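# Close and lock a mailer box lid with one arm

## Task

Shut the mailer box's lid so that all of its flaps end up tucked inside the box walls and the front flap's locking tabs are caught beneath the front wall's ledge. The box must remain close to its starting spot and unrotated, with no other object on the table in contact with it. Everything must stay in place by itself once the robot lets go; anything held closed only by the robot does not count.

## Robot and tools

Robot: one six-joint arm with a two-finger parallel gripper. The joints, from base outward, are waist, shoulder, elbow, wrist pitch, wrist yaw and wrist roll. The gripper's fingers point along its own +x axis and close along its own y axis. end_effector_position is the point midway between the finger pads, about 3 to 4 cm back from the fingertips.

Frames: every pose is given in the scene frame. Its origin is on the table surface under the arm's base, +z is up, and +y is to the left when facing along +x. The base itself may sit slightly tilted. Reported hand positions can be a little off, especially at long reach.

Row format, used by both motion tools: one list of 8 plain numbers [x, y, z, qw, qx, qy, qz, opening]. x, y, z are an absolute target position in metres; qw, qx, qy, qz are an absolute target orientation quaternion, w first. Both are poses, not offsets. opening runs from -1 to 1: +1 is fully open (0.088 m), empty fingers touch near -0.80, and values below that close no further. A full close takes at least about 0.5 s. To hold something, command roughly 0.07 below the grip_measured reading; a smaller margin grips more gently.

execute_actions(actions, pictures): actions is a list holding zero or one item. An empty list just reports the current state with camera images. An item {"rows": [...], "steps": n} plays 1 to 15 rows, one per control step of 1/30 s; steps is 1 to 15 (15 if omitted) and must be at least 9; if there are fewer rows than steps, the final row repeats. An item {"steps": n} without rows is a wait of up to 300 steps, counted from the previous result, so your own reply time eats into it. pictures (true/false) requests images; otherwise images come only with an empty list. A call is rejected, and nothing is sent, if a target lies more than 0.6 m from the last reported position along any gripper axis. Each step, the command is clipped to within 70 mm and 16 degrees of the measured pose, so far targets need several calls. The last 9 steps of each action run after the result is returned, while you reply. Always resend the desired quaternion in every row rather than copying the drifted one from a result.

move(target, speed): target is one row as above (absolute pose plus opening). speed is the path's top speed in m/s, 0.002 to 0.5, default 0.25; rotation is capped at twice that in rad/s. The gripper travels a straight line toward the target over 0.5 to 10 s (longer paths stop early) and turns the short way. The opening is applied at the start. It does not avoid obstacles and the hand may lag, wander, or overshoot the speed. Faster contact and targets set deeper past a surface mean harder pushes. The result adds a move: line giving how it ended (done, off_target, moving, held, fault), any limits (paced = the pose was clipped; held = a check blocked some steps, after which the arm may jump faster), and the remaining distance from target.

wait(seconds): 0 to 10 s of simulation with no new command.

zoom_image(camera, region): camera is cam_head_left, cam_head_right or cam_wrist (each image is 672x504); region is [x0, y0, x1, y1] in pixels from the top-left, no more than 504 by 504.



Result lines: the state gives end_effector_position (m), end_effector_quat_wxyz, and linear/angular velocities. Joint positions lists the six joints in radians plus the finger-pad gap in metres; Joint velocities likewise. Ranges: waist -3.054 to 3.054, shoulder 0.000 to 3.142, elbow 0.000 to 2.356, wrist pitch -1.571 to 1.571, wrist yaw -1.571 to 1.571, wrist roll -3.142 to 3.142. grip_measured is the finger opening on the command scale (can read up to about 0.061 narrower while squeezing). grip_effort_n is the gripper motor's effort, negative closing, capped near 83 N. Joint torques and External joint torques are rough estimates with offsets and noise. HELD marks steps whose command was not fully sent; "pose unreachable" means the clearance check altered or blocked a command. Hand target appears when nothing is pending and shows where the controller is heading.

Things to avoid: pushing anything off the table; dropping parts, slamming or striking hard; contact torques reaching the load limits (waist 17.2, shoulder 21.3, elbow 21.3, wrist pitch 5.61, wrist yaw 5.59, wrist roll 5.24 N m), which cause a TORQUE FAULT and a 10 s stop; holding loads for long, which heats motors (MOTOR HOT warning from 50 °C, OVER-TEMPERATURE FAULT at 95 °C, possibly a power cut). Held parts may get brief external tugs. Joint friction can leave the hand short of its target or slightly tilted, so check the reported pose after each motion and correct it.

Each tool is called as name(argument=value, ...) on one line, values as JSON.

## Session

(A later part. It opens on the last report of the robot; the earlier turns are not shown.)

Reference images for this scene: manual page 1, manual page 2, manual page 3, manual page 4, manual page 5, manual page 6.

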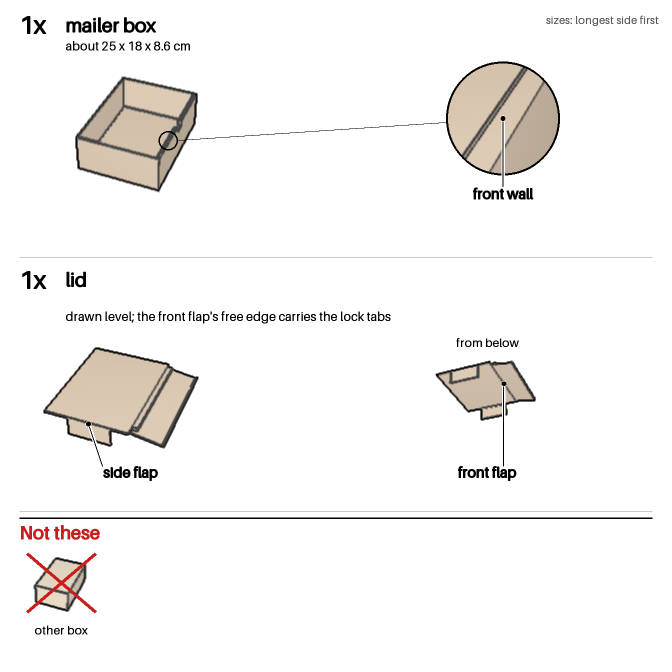

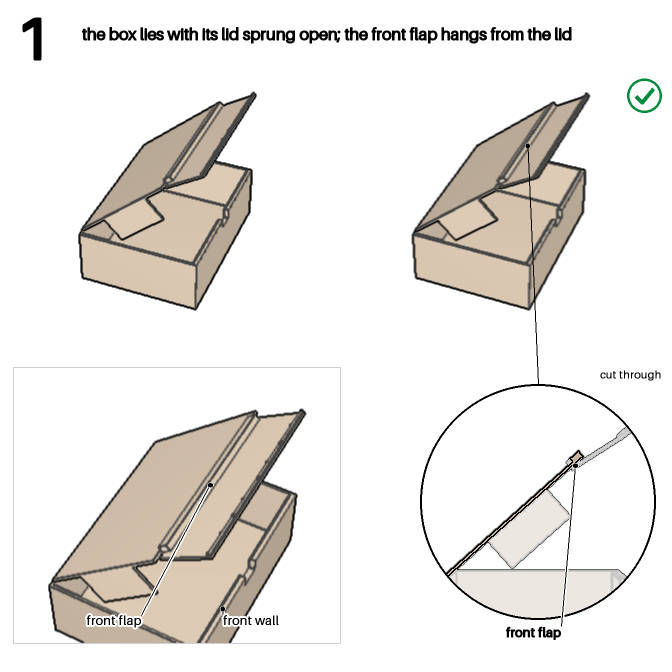

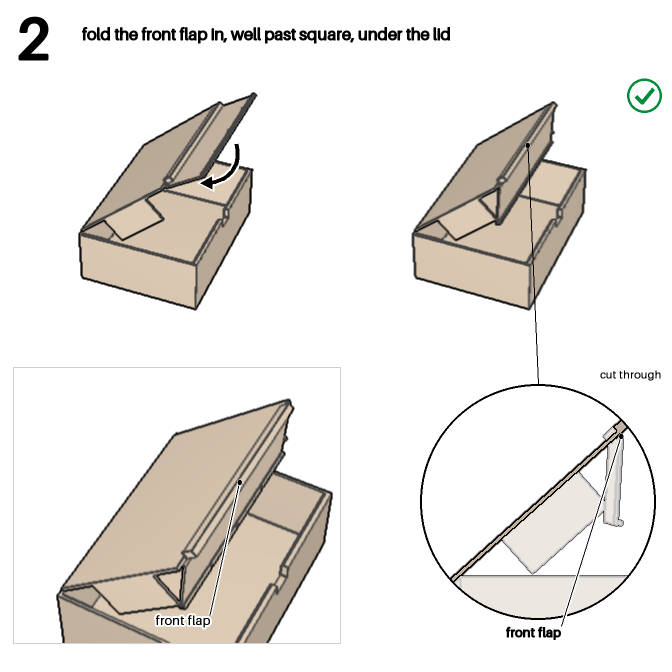

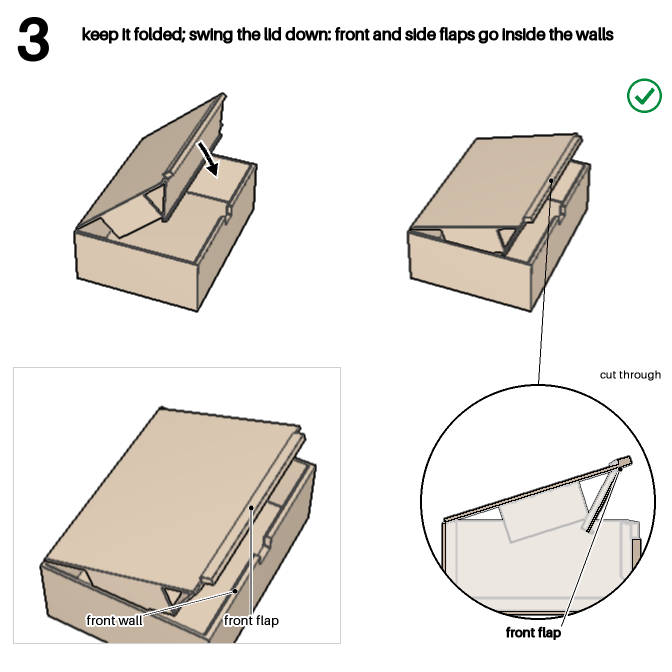

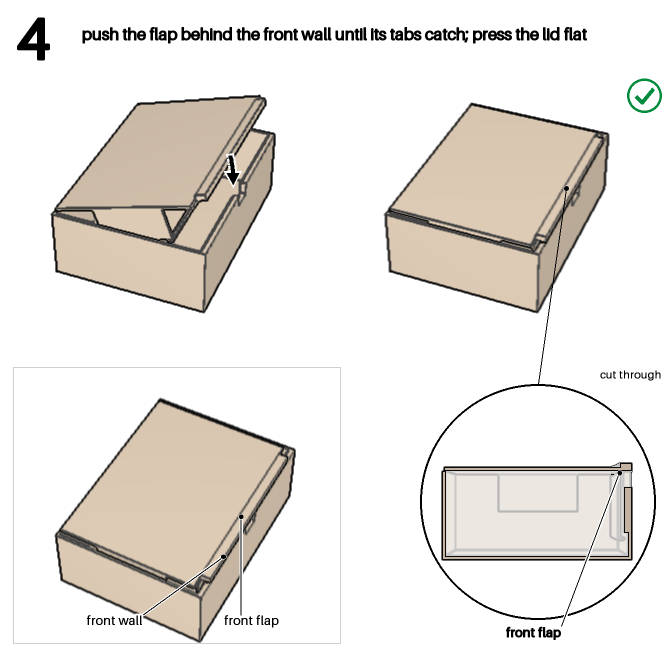

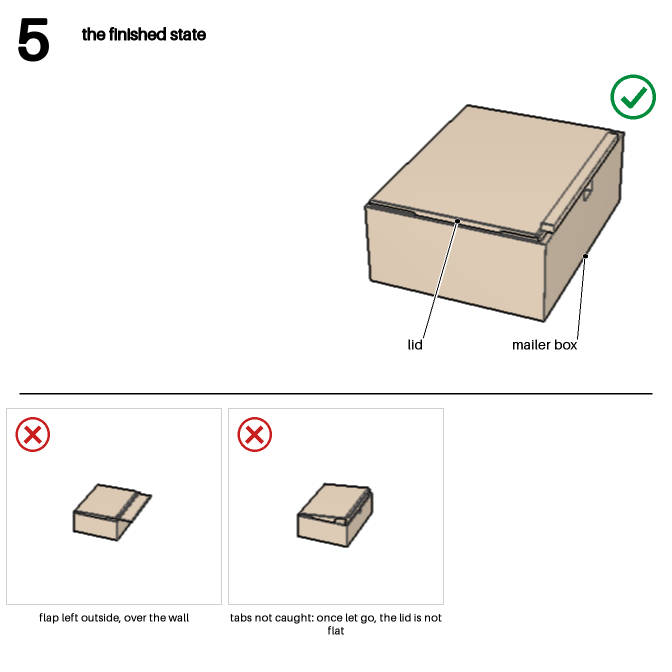

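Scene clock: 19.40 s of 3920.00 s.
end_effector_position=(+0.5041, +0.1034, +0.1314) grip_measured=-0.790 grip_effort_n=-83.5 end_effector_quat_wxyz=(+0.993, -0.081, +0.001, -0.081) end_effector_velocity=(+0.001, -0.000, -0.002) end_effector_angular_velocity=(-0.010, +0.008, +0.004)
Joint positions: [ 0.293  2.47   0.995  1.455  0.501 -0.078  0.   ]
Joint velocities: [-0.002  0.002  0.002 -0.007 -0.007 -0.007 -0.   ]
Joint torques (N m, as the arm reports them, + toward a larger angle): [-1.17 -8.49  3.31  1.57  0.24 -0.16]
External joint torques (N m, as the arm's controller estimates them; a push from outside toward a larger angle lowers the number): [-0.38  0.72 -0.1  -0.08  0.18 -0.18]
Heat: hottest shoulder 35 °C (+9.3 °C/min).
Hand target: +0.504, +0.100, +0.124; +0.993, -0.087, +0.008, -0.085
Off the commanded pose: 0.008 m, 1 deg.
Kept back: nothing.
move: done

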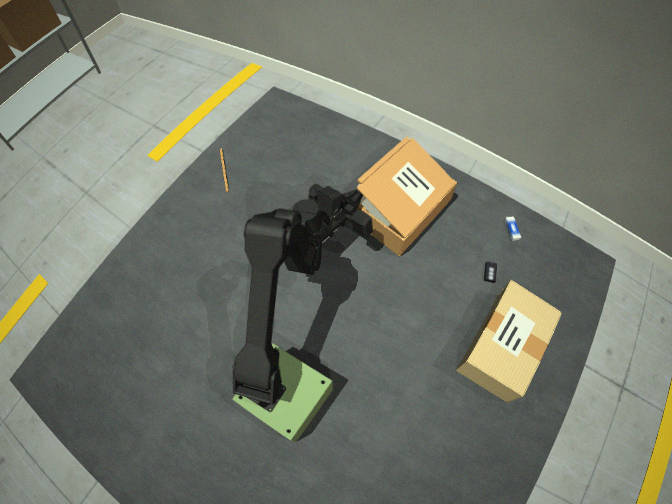

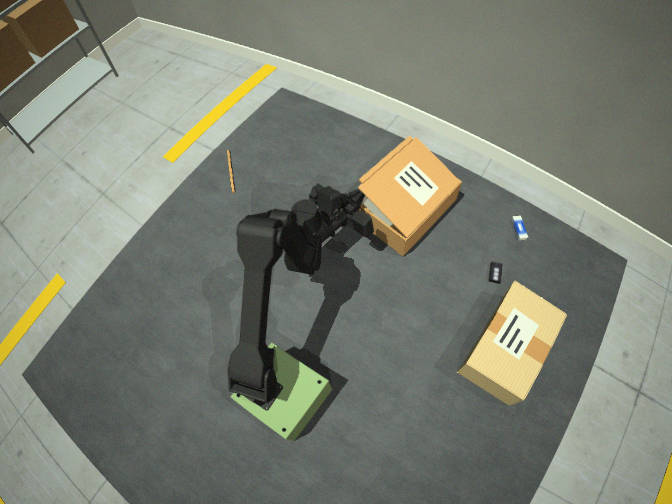

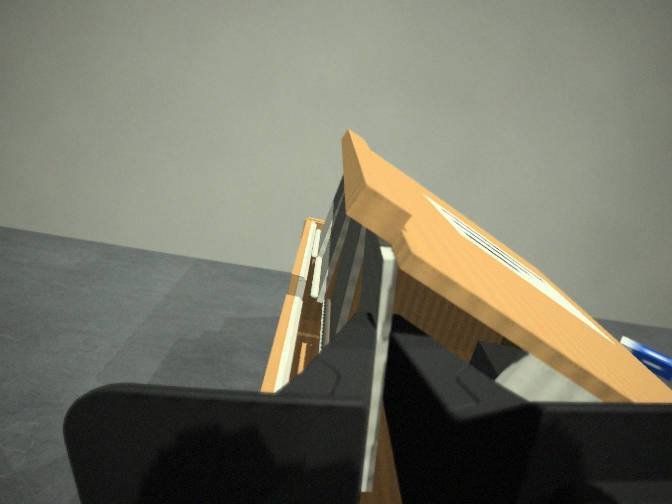

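move(target=[0.504,0.104,0.112,0.992,-0.065,0.075,-0.080,-0.82], speed=0.04)

zoom_image(camera="cam_head_left", region=[320, 90, 500, 270])

Scene clock: 21.80 s of 3920.00 s.
end_effector_position=(+0.5038, +0.1068, +0.1128) grip_measured=-0.790 grip_effort_n=-83.5 end_effector_quat_wxyz=(+0.992, -0.065, +0.070, -0.077) end_effector_velocity=(-0.000, -0.001, -0.002) end_effector_angular_velocity=(-0.029, +0.030, +0.005)
Joint positions: [0.301 2.424 0.995 1.25  0.493 0.018 0.   ]
Joint velocities: [-0.002 -0.012 -0.002 -0.037 -0.007 -0.022 -0.   ]
Joint torques (N m, as the arm reports them, + toward a larger angle): [ -1.33 -11.15   3.32   0.77   0.12   0.21]
External joint torques (N m, as the arm's controller estimates them; a push from outside toward a larger angle lowers the number): [-0.56 -1.87 -0.35 -0.91  0.02  0.19]
Heat: hottest shoulder 36 °C (+11.0 °C/min).
Hand target: +0.504, +0.104, +0.112; +0.992, -0.064, +0.075, -0.080
Off the commanded pose: 0.003 m, 1 deg.
Kept back: nothing.
move: done

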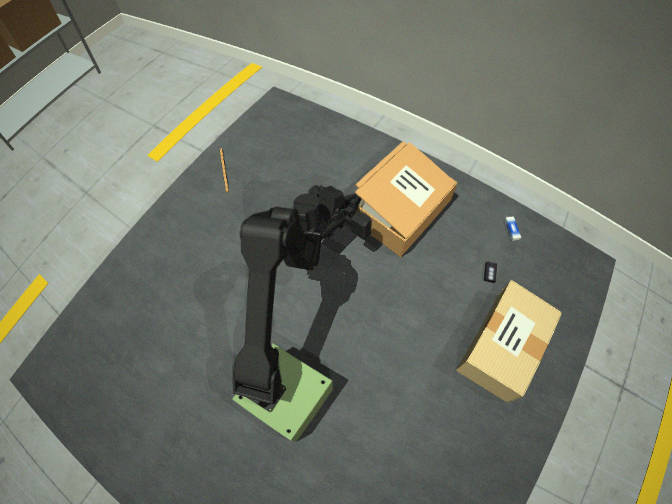

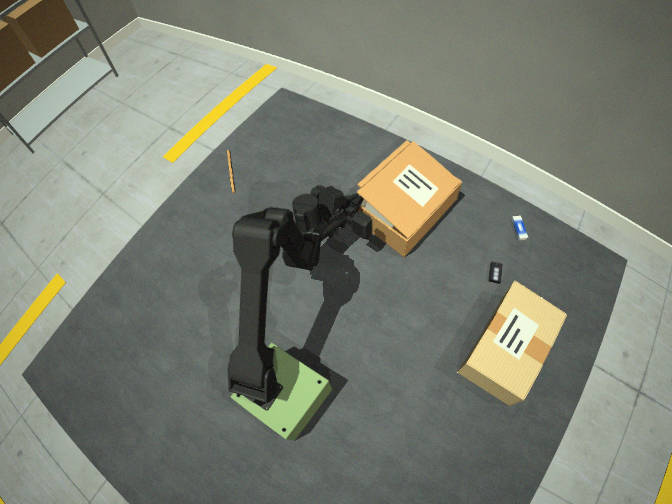

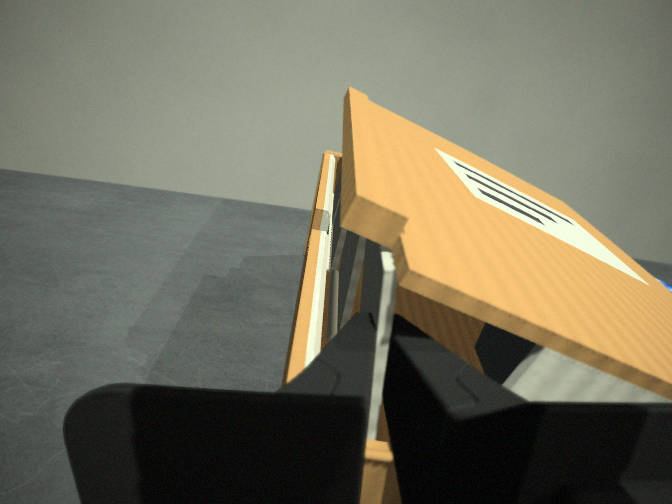

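Region (320, 90, 500, 270) of cam_head_left's 672x504 image, scaled by 2.800, with more detail than that image has.

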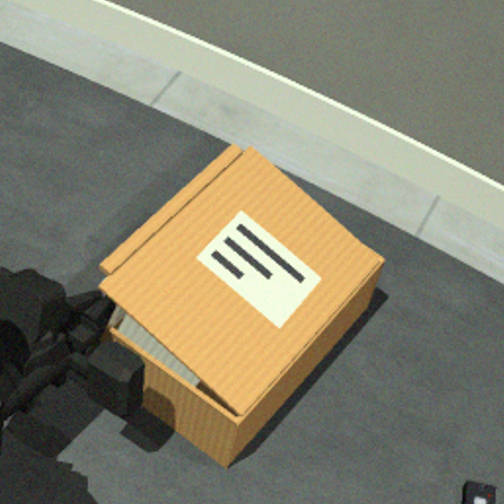

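move(target=[0.504,0.1055,0.114,0.992,-0.065,0.070,-0.078,-0.62], speed=0.03)

move(target=[0.455,0.112,0.116,0.992,-0.065,0.070,-0.078,-0.62], speed=0.05)

zoom_image(camera="cam_head_left", region=[320, 90, 500, 270])

Scene clock: 22.77 s of 3920.00 s.
end_effector_position=(+0.5045, +0.1050, +0.1139) grip_measured=-0.625 grip_effort_n=22.6 end_effector_quat_wxyz=(+0.992, -0.064, +0.069, -0.080) end_effector_velocity=(+0.001, +0.002, +0.000) end_effector_angular_velocity=(-0.005, +0.006, +0.020)
Joint positions: [0.297 2.423 0.997 1.25  0.495 0.019 0.008]
Joint velocities: [-0.002 -0.002  0.002 -0.007 -0.022 -0.007  0.   ]
Joint torques (N m, as the arm reports them, + toward a larger angle): [ -0.73 -11.01   3.12   1.54   0.01   0.02]
External joint torques (N m, as the arm's controller estimates them; a push from outside toward a larger angle lowers the number): [ 0.05 -1.78 -0.55 -0.12 -0.09  0.  ]
Heat: hottest shoulder 36 °C (+10.5 °C/min).
Hand target: +0.504, +0.105, +0.114; +0.992, -0.065, +0.070, -0.078
Off the commanded pose: 0.001 m, 0 deg.
Kept back: nothing.
move: done

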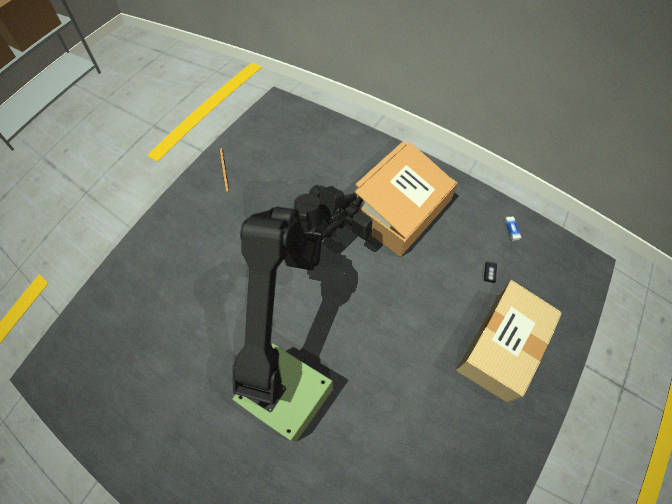

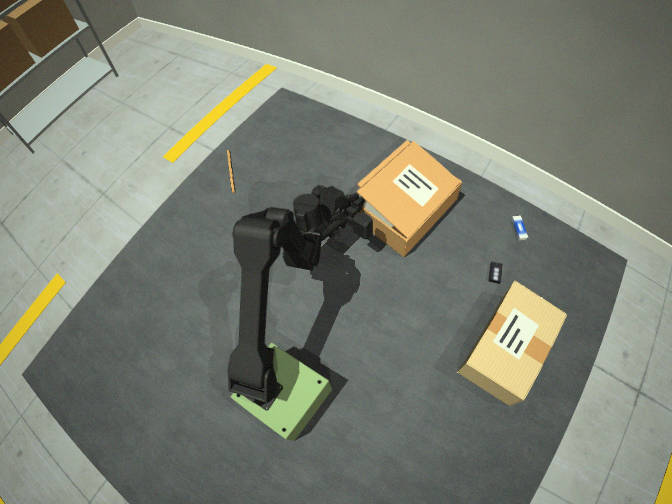

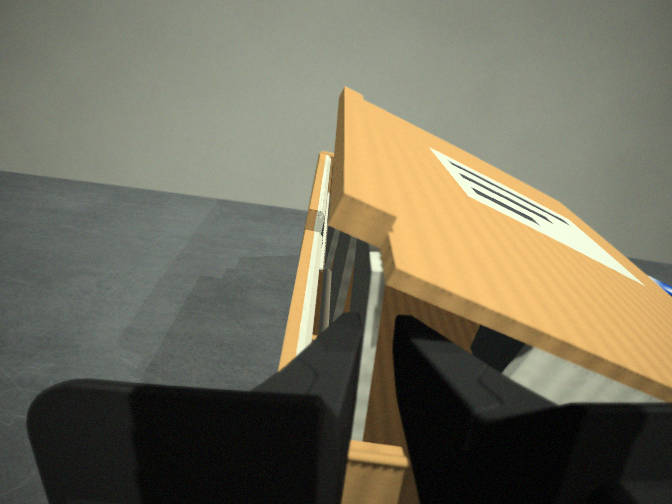

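Scene clock: 24.13 s of 3920.00 s.
end_effector_position=(+0.4556, +0.1106, +0.1099) grip_measured=-0.624 grip_effort_n=20.7 end_effector_quat_wxyz=(+0.992, -0.070, +0.077, -0.078) end_effector_velocity=(-0.001, +0.002, +0.003) end_effector_angular_velocity=(-0.001, -0.002, +0.021)
Joint positions: [0.361 2.363 0.802 1.361 0.553 0.028 0.008]
Joint velocities: [-0.002 -0.012 -0.012  0.007 -0.022 -0.007 -0.   ]
Joint torques (N m, as the arm reports them, + toward a larger angle): [ -0.42 -11.43   2.32   1.96   0.18   0.24]
External joint torques (N m, as the arm's controller estimates them; a push from outside toward a larger angle lowers the number): [ 0.31 -3.11 -0.67  0.29  0.06  0.22]
Heat: hottest shoulder 37 °C (+12.4 °C/min).
Hand target: +0.455, +0.112, +0.116; +0.992, -0.065, +0.070, -0.078
Off the commanded pose: 0.006 m, 1 deg.
Kept back: nothing.
move: done

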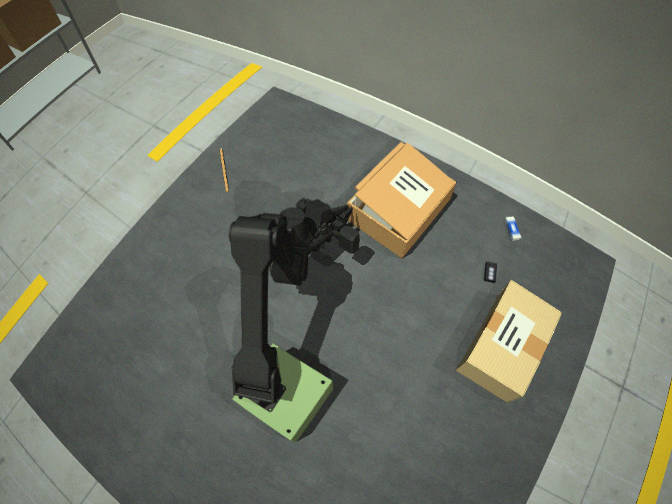

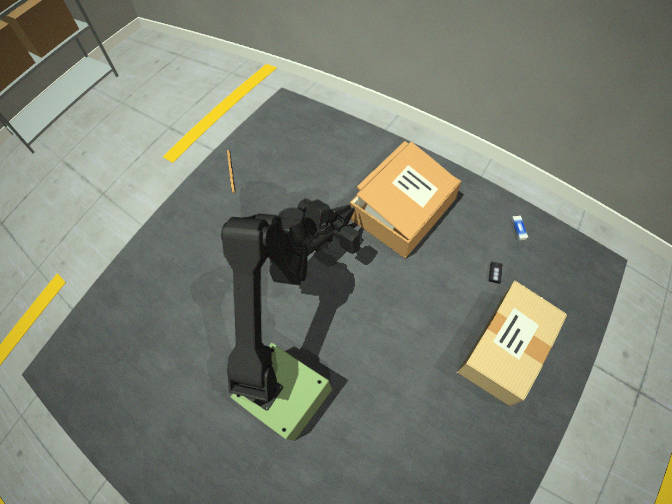

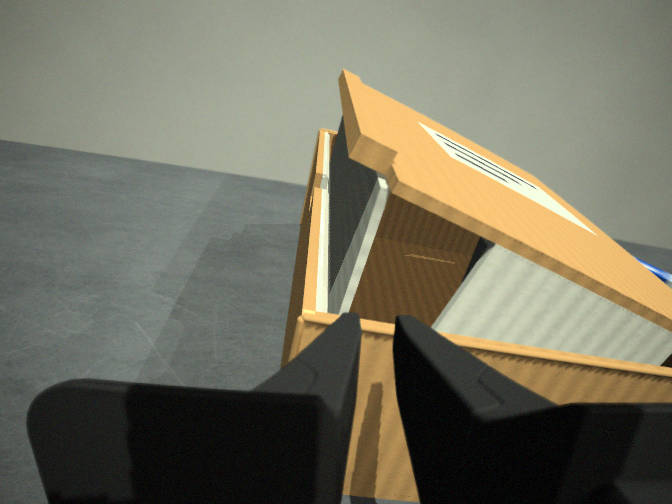

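Region (320, 90, 500, 270) of cam_head_left's 672x504 image, scaled by 2.800, with more detail than that image has.

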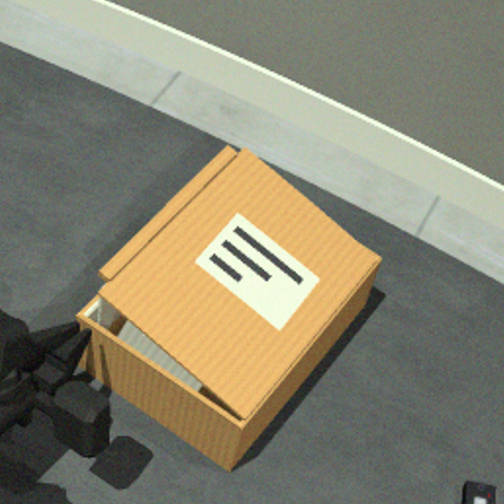

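move(target=[0.46,0.10,0.21,0.94,0,0.342,0,-0.9])

move(target=[0.595,0.082,0.185,0.924,0,0.383,0,-0.9])

Scene clock: 26.27 s of 3920.00 s.
end_effector_position=(+0.4586, +0.1003, +0.2020) grip_measured=-0.816 grip_effort_n=-83.5 end_effector_quat_wxyz=(+0.937, -0.004, +0.349, -0.003) end_effector_velocity=(+0.001, -0.002, +0.002) end_effector_angular_velocity=(+0.009, +0.008, -0.007)
Joint positions: [ 0.197  1.82   1.095 -0.01   0.137  0.216  0.   ]
Joint velocities: [-0.007 -0.002  0.012 -0.022 -0.007  0.007  0.   ]
Joint torques (N m, as the arm reports them, + toward a larger angle): [ -0.79 -10.34   7.36   1.37  -0.06   0.17]
External joint torques (N m, as the arm's controller estimates them; a push from outside toward a larger angle lowers the number): [-0.03 -2.33  1.21 -0.11 -0.19  0.16]
Heat: hottest shoulder 37 °C (+11.4 °C/min).
Hand target: +0.461, +0.100, +0.209; +0.939, +0.002, +0.343, -0.002
Off the commanded pose: 0.008 m, 1 deg.
Kept back: nothing.
move: done

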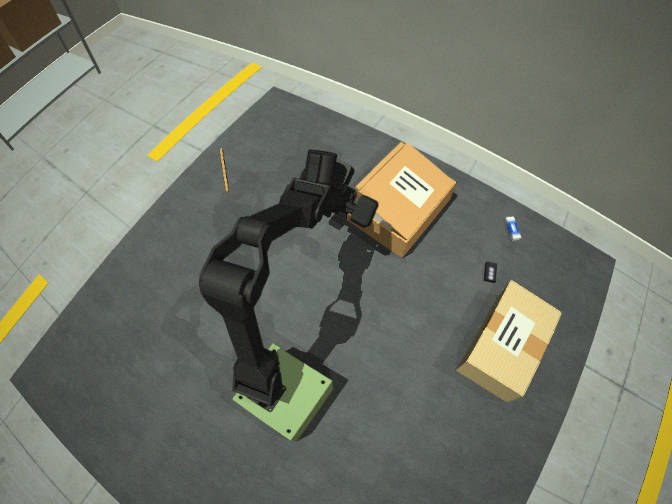

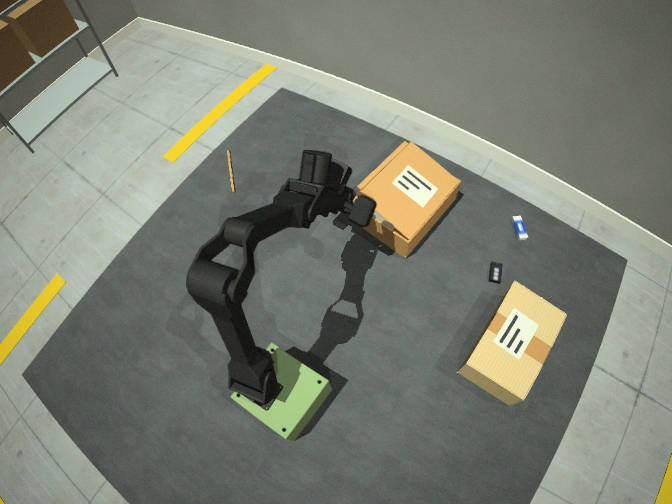

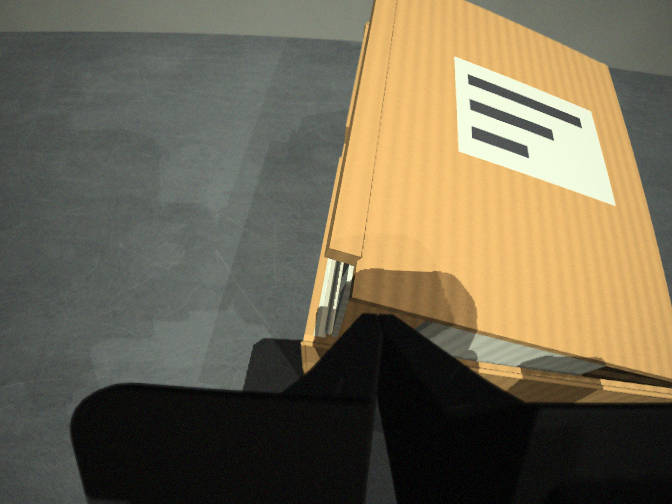

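Scene clock: 27.50 s of 3920.00 s.
end_effector_position=(+0.5935, +0.0831, +0.1899) grip_measured=-0.816 grip_effort_n=-83.5 end_effector_quat_wxyz=(+0.926, +0.002, +0.378, -0.001) end_effector_velocity=(-0.002, +0.004, -0.007) end_effector_angular_velocity=(+0.006, +0.035, +0.021)
Joint positions: [ 0.094  2.328  1.848 -0.311  0.044  0.159  0.   ]
Joint velocities: [ 0.002  0.017  0.022 -0.037 -0.022 -0.007  0.   ]
Joint torques (N m, as the arm reports them, + toward a larger angle): [ -1.23 -11.52   7.71   1.25  -0.03  -0.13]
External joint torques (N m, as the arm's controller estimates them; a push from outside toward a larger angle lowers the number): [-0.35 -0.02  1.19 -0.18 -0.1  -0.13]
Heat: hottest shoulder 38 °C (+13.1 °C/min).
Hand target: +0.595, +0.082, +0.185; +0.924, +0.000, +0.382, -0.000
Off the commanded pose: 0.005 m, 1 deg.
Kept back: nothing.
move: done

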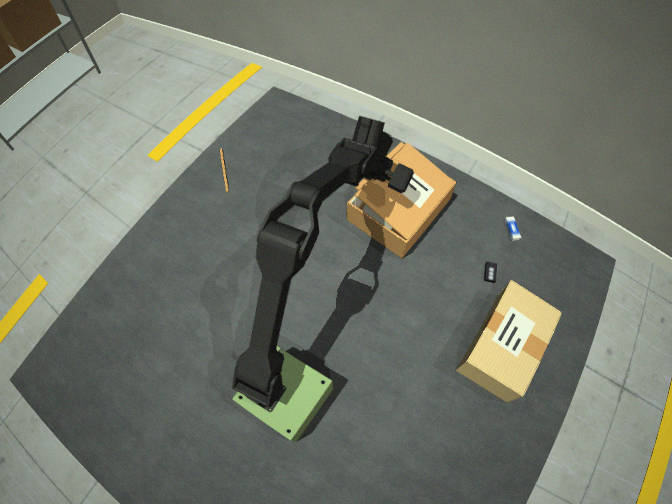

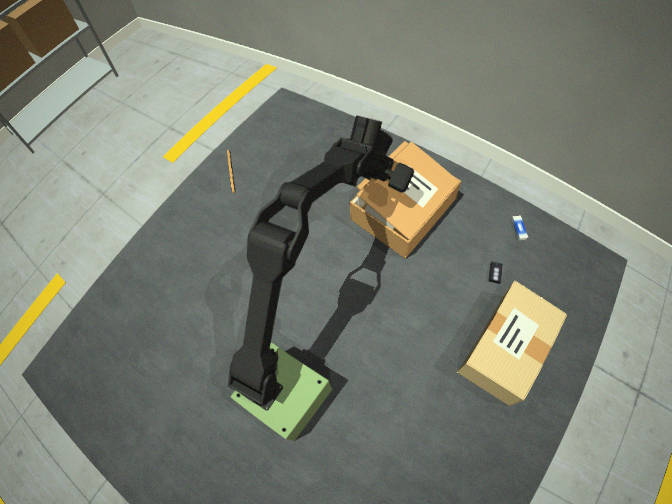

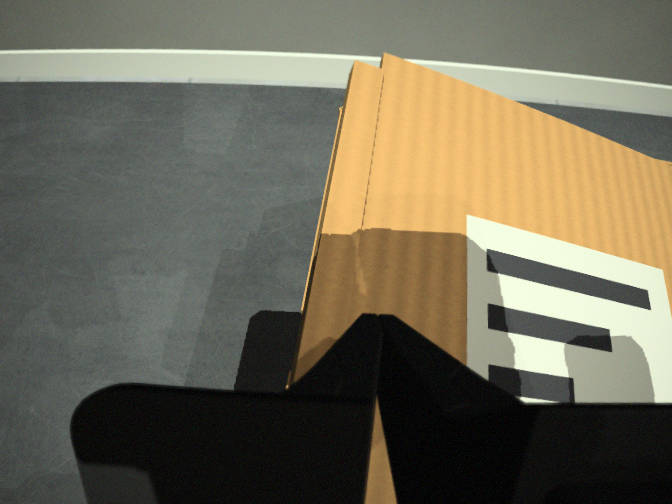

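move(target=[0.595,0.083,0.160,0.924,0,0.383,0,-0.9], speed=0.1)

move(target=[0.595,0.089,0.122,0.924,0,0.383,0,-0.9], speed=0.04)

move(target=[0.595,0.089,0.16,0.924,0,0.383,0,-0.9], speed=0.1)

move(target=[0.40,0.12,0.22,0.94,0,0.342,0,-0.9])

zoom_image(camera="cam_head_left", region=[320, 90, 500, 270])

Scene clock: 32.00 s of 3920.00 s.
end_effector_position=(+0.5963, +0.0827, +0.1706) grip_measured=-0.816 grip_effort_n=-83.5 end_effector_quat_wxyz=(+0.927, +0.002, +0.375, -0.000) end_effector_velocity=(-0.002, -0.003, -0.002) end_effector_angular_velocity=(-0.001, +0.011, -0.014)
Joint positions: [ 0.095  2.357  1.817 -0.243  0.044  0.159  0.   ]
Joint velocities: [-0.002 -0.002 -0.007 -0.007  0.007  0.007  0.   ]
Joint torques (N m, as the arm reports them, + toward a larger angle): [ -0.8  -11.37   5.54   1.71   0.07  -0.07]
External joint torques (N m, as the arm's controller estimates them; a push from outside toward a larger angle lowers the number): [ 0.2   0.17 -0.86  0.29 -0.01 -0.08]
Heat: hottest shoulder 39 °C (+13.1 °C/min).
Hand target: +0.595, +0.083, +0.160; +0.924, -0.000, +0.383, -0.000
Off the commanded pose: 0.011 m, 1 deg.
Kept back: nothing.
After step 90, 0.70 s passed at rest.
move: off_target

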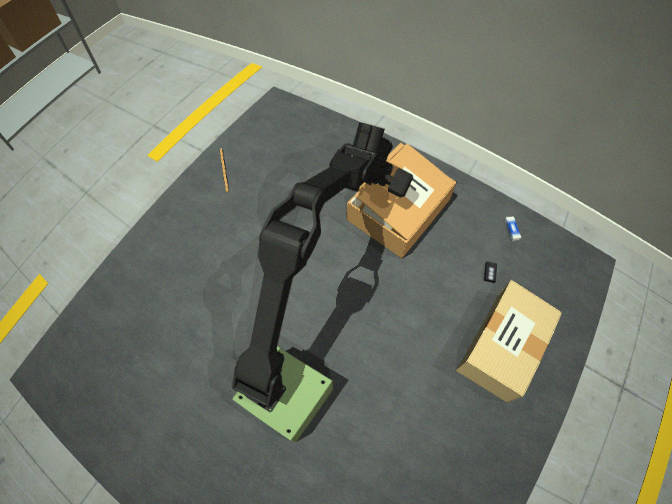

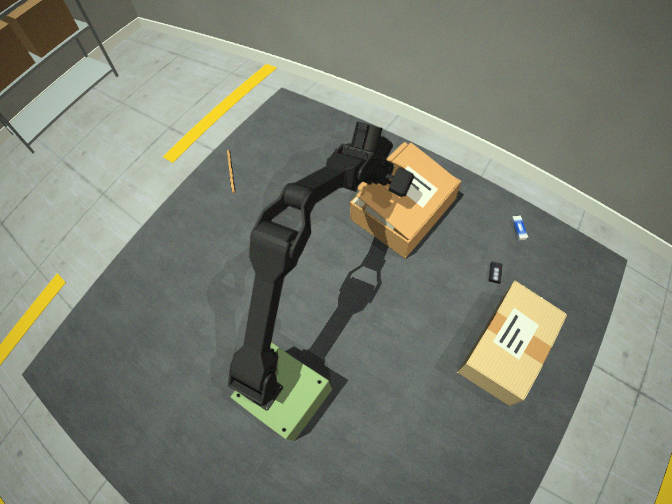

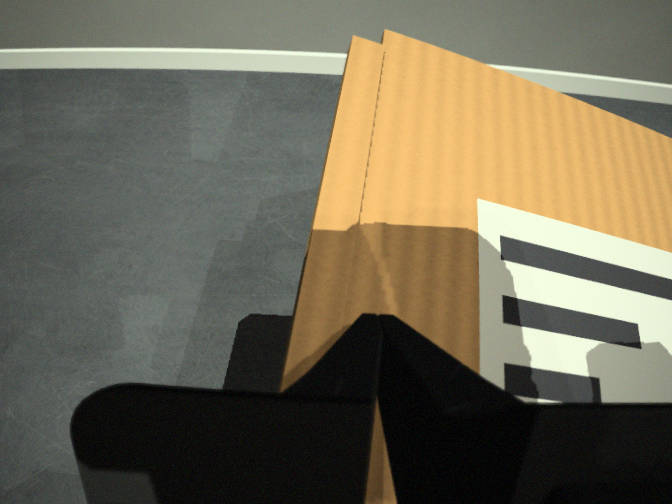

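Scene clock: 33.53 s of 3920.00 s.
end_effector_position=(+0.5975, +0.0889, +0.1350) grip_measured=-0.816 grip_effort_n=-83.5 end_effector_quat_wxyz=(+0.928, -0.000, +0.373, +0.002) end_effector_velocity=(-0.001, -0.004, -0.000) end_effector_angular_velocity=(+0.009, +0.008, -0.008)
Joint positions: [ 0.112  2.415  1.769 -0.134  0.054  0.165  0.   ]
Joint velocities: [-0.007 -0.002 -0.002 -0.007 -0.007  0.007  0.   ]
Joint torques (N m, as the arm reports them, + toward a larger angle): [ -0.62 -11.58   5.07   1.67   0.14   0.2 ]
External joint torques (N m, as the arm's controller estimates them; a push from outside toward a larger angle lowers the number): [ 0.44  0.46 -1.41  0.17  0.06  0.19]
Heat: hottest shoulder 40 °C (+14.3 °C/min).
Hand target: +0.595, +0.089, +0.122; +0.924, -0.000, +0.383, -0.000
Off the commanded pose: 0.013 m, 1 deg.
Kept back: nothing.
move: off_target

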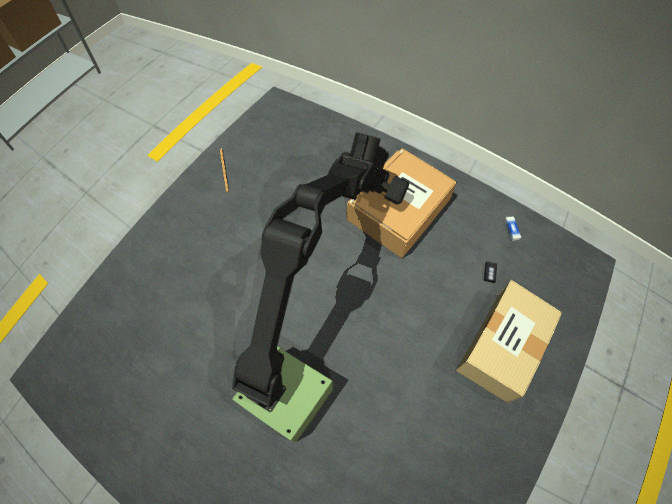

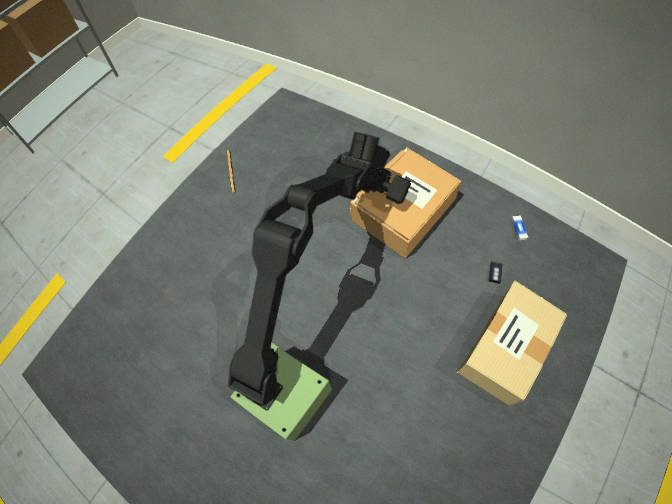

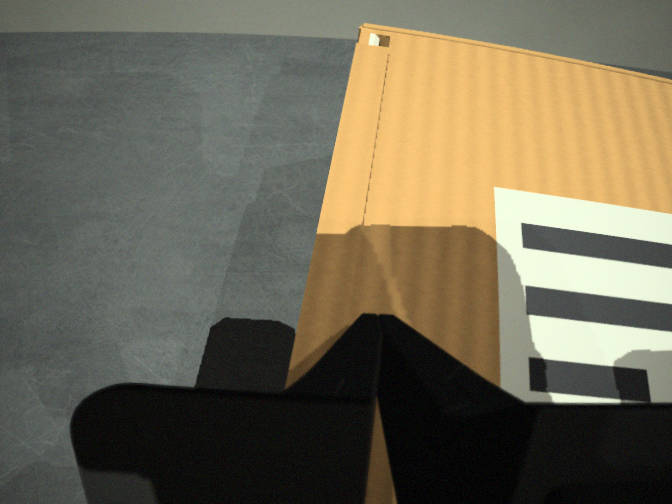

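Scene clock: 34.43 s of 3920.00 s.
end_effector_position=(+0.5924, +0.0890, +0.1466) grip_measured=-0.816 grip_effort_n=-83.5 end_effector_quat_wxyz=(+0.919, -0.003, +0.393, -0.001) end_effector_velocity=(-0.002, -0.001, -0.001) end_effector_angular_velocity=(+0.019, +0.008, -0.014)
Joint positions: [ 0.112  2.394  1.81  -0.24   0.054  0.165  0.   ]
Joint velocities: [-0.002 -0.002 -0.002 -0.007 -0.007  0.022  0.   ]
Joint torques (N m, as the arm reports them, + toward a larger angle): [ -1.38 -15.59   7.31   1.23  -0.02   0.04]
External joint torques (N m, as the arm's controller estimates them; a push from outside toward a larger angle lowers the number): [-0.37 -3.76  0.86 -0.21 -0.11  0.03]
Heat: hottest shoulder 40 °C (+13.9 °C/min).
Hand target: +0.595, +0.089, +0.160; +0.924, -0.000, +0.383, -0.000
Off the commanded pose: 0.014 m, 1 deg.
Kept back: nothing.
move: off_target

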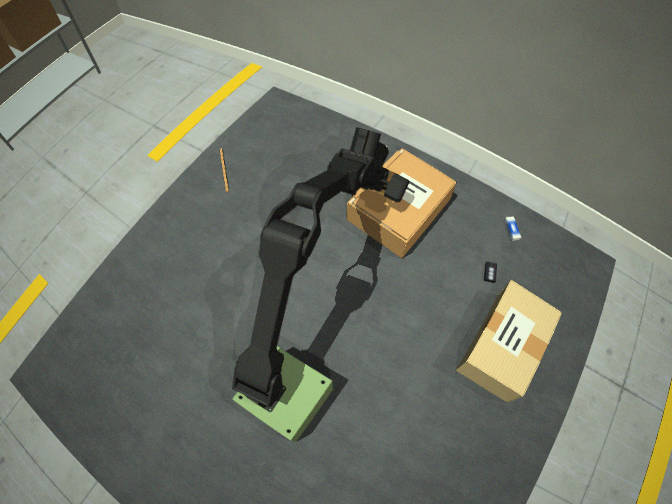

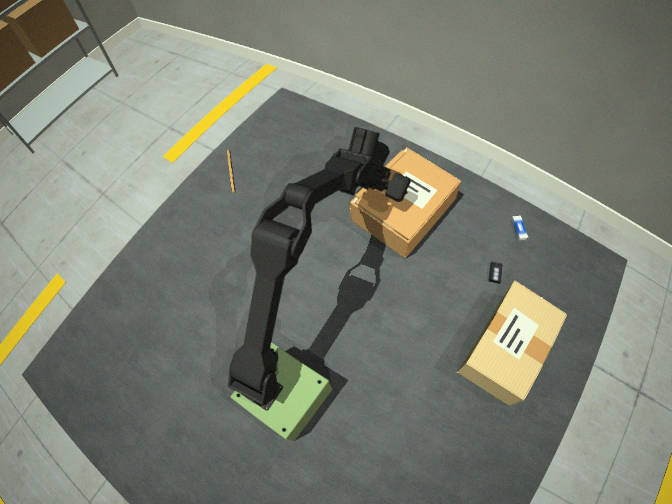

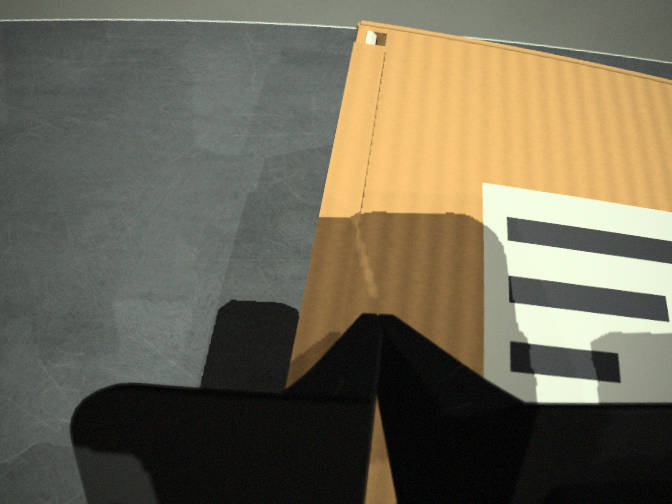

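Scene clock: 35.90 s of 3920.00 s.
end_effector_position=(+0.4029, +0.1197, +0.2187) grip_measured=-0.816 grip_effort_n=-83.5 end_effector_quat_wxyz=(+0.939, -0.001, +0.344, +0.001) end_effector_velocity=(-0.005, +0.000, +0.000) end_effector_angular_velocity=(-0.005, +0.014, +0.012)
Joint positions: [ 0.294  1.611  0.93  -0.052  0.203  0.281  0.   ]
Joint velocities: [ 0.002 -0.017 -0.007 -0.022 -0.007 -0.007  0.   ]
Joint torques (N m, as the arm reports them, + toward a larger angle): [ 0.08 -9.34  5.28  1.31  0.26  0.19]
External joint torques (N m, as the arm's controller estimates them; a push from outside toward a larger angle lowers the number): [ 0.65 -2.85 -0.82 -0.12  0.11  0.19]
Heat: hottest shoulder 41 °C (+15.0 °C/min).
Hand target: +0.400, +0.120, +0.221; +0.940, +0.000, +0.342, +0.000
Off the commanded pose: 0.003 m, 0 deg.
Kept back: nothing.
move: done

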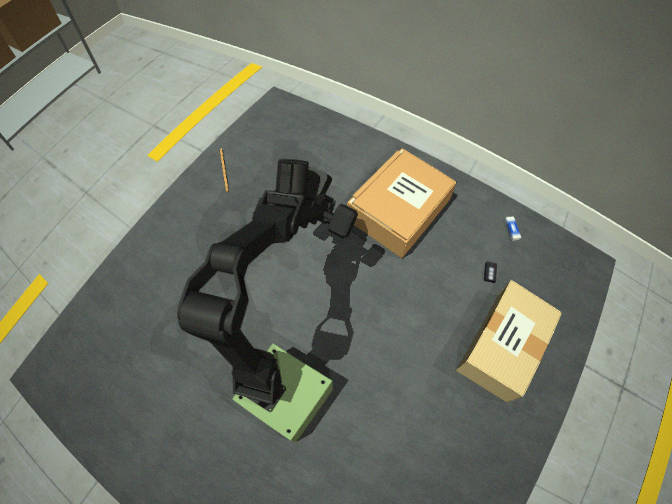

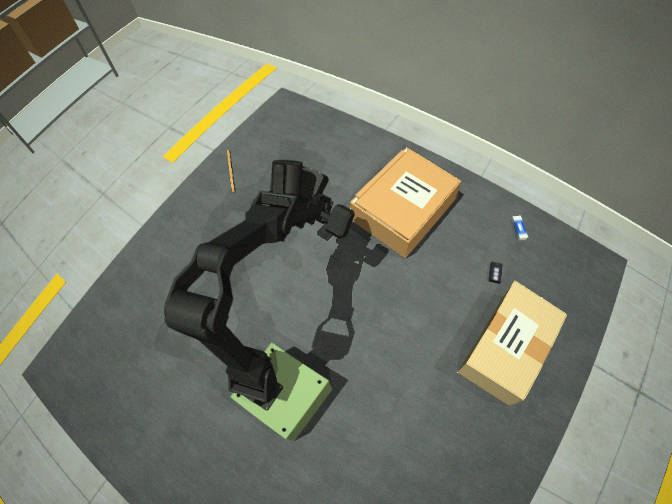

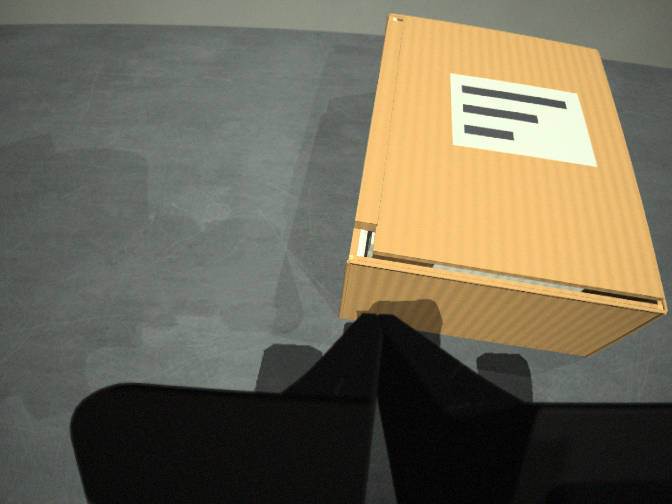

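Region (320, 90, 500, 270) of cam_head_left's 672x504 image, scaled by 2.800, with more detail than that image has.

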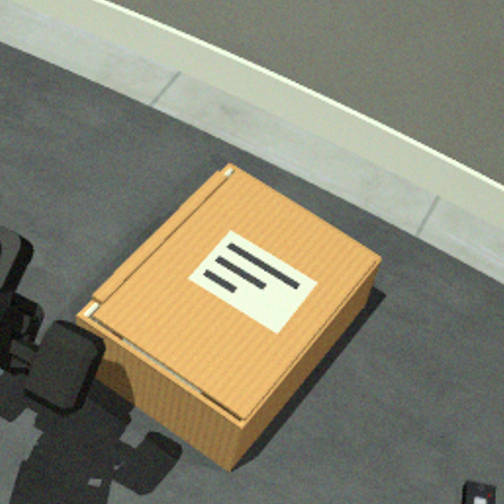

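zoom_image(camera="cam_wrist", region=[320, 0, 672, 340])

Region (320, 0, 672, 340) of cam_wrist's 672x504 image, scaled by 1.432, with more detail than that image has; it fills the top 487 rows of this view, and the rest is white.

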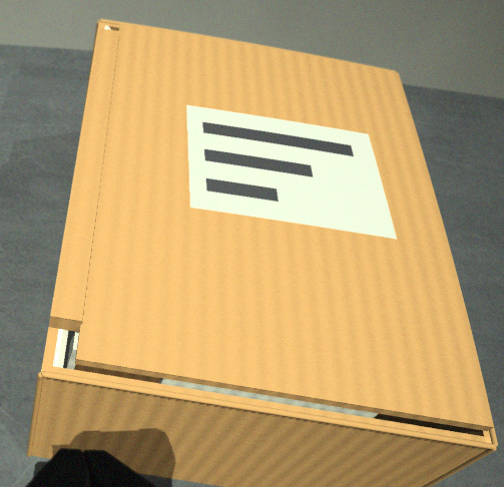

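finished_scene(scene=2)

The scene is finished: the task was done.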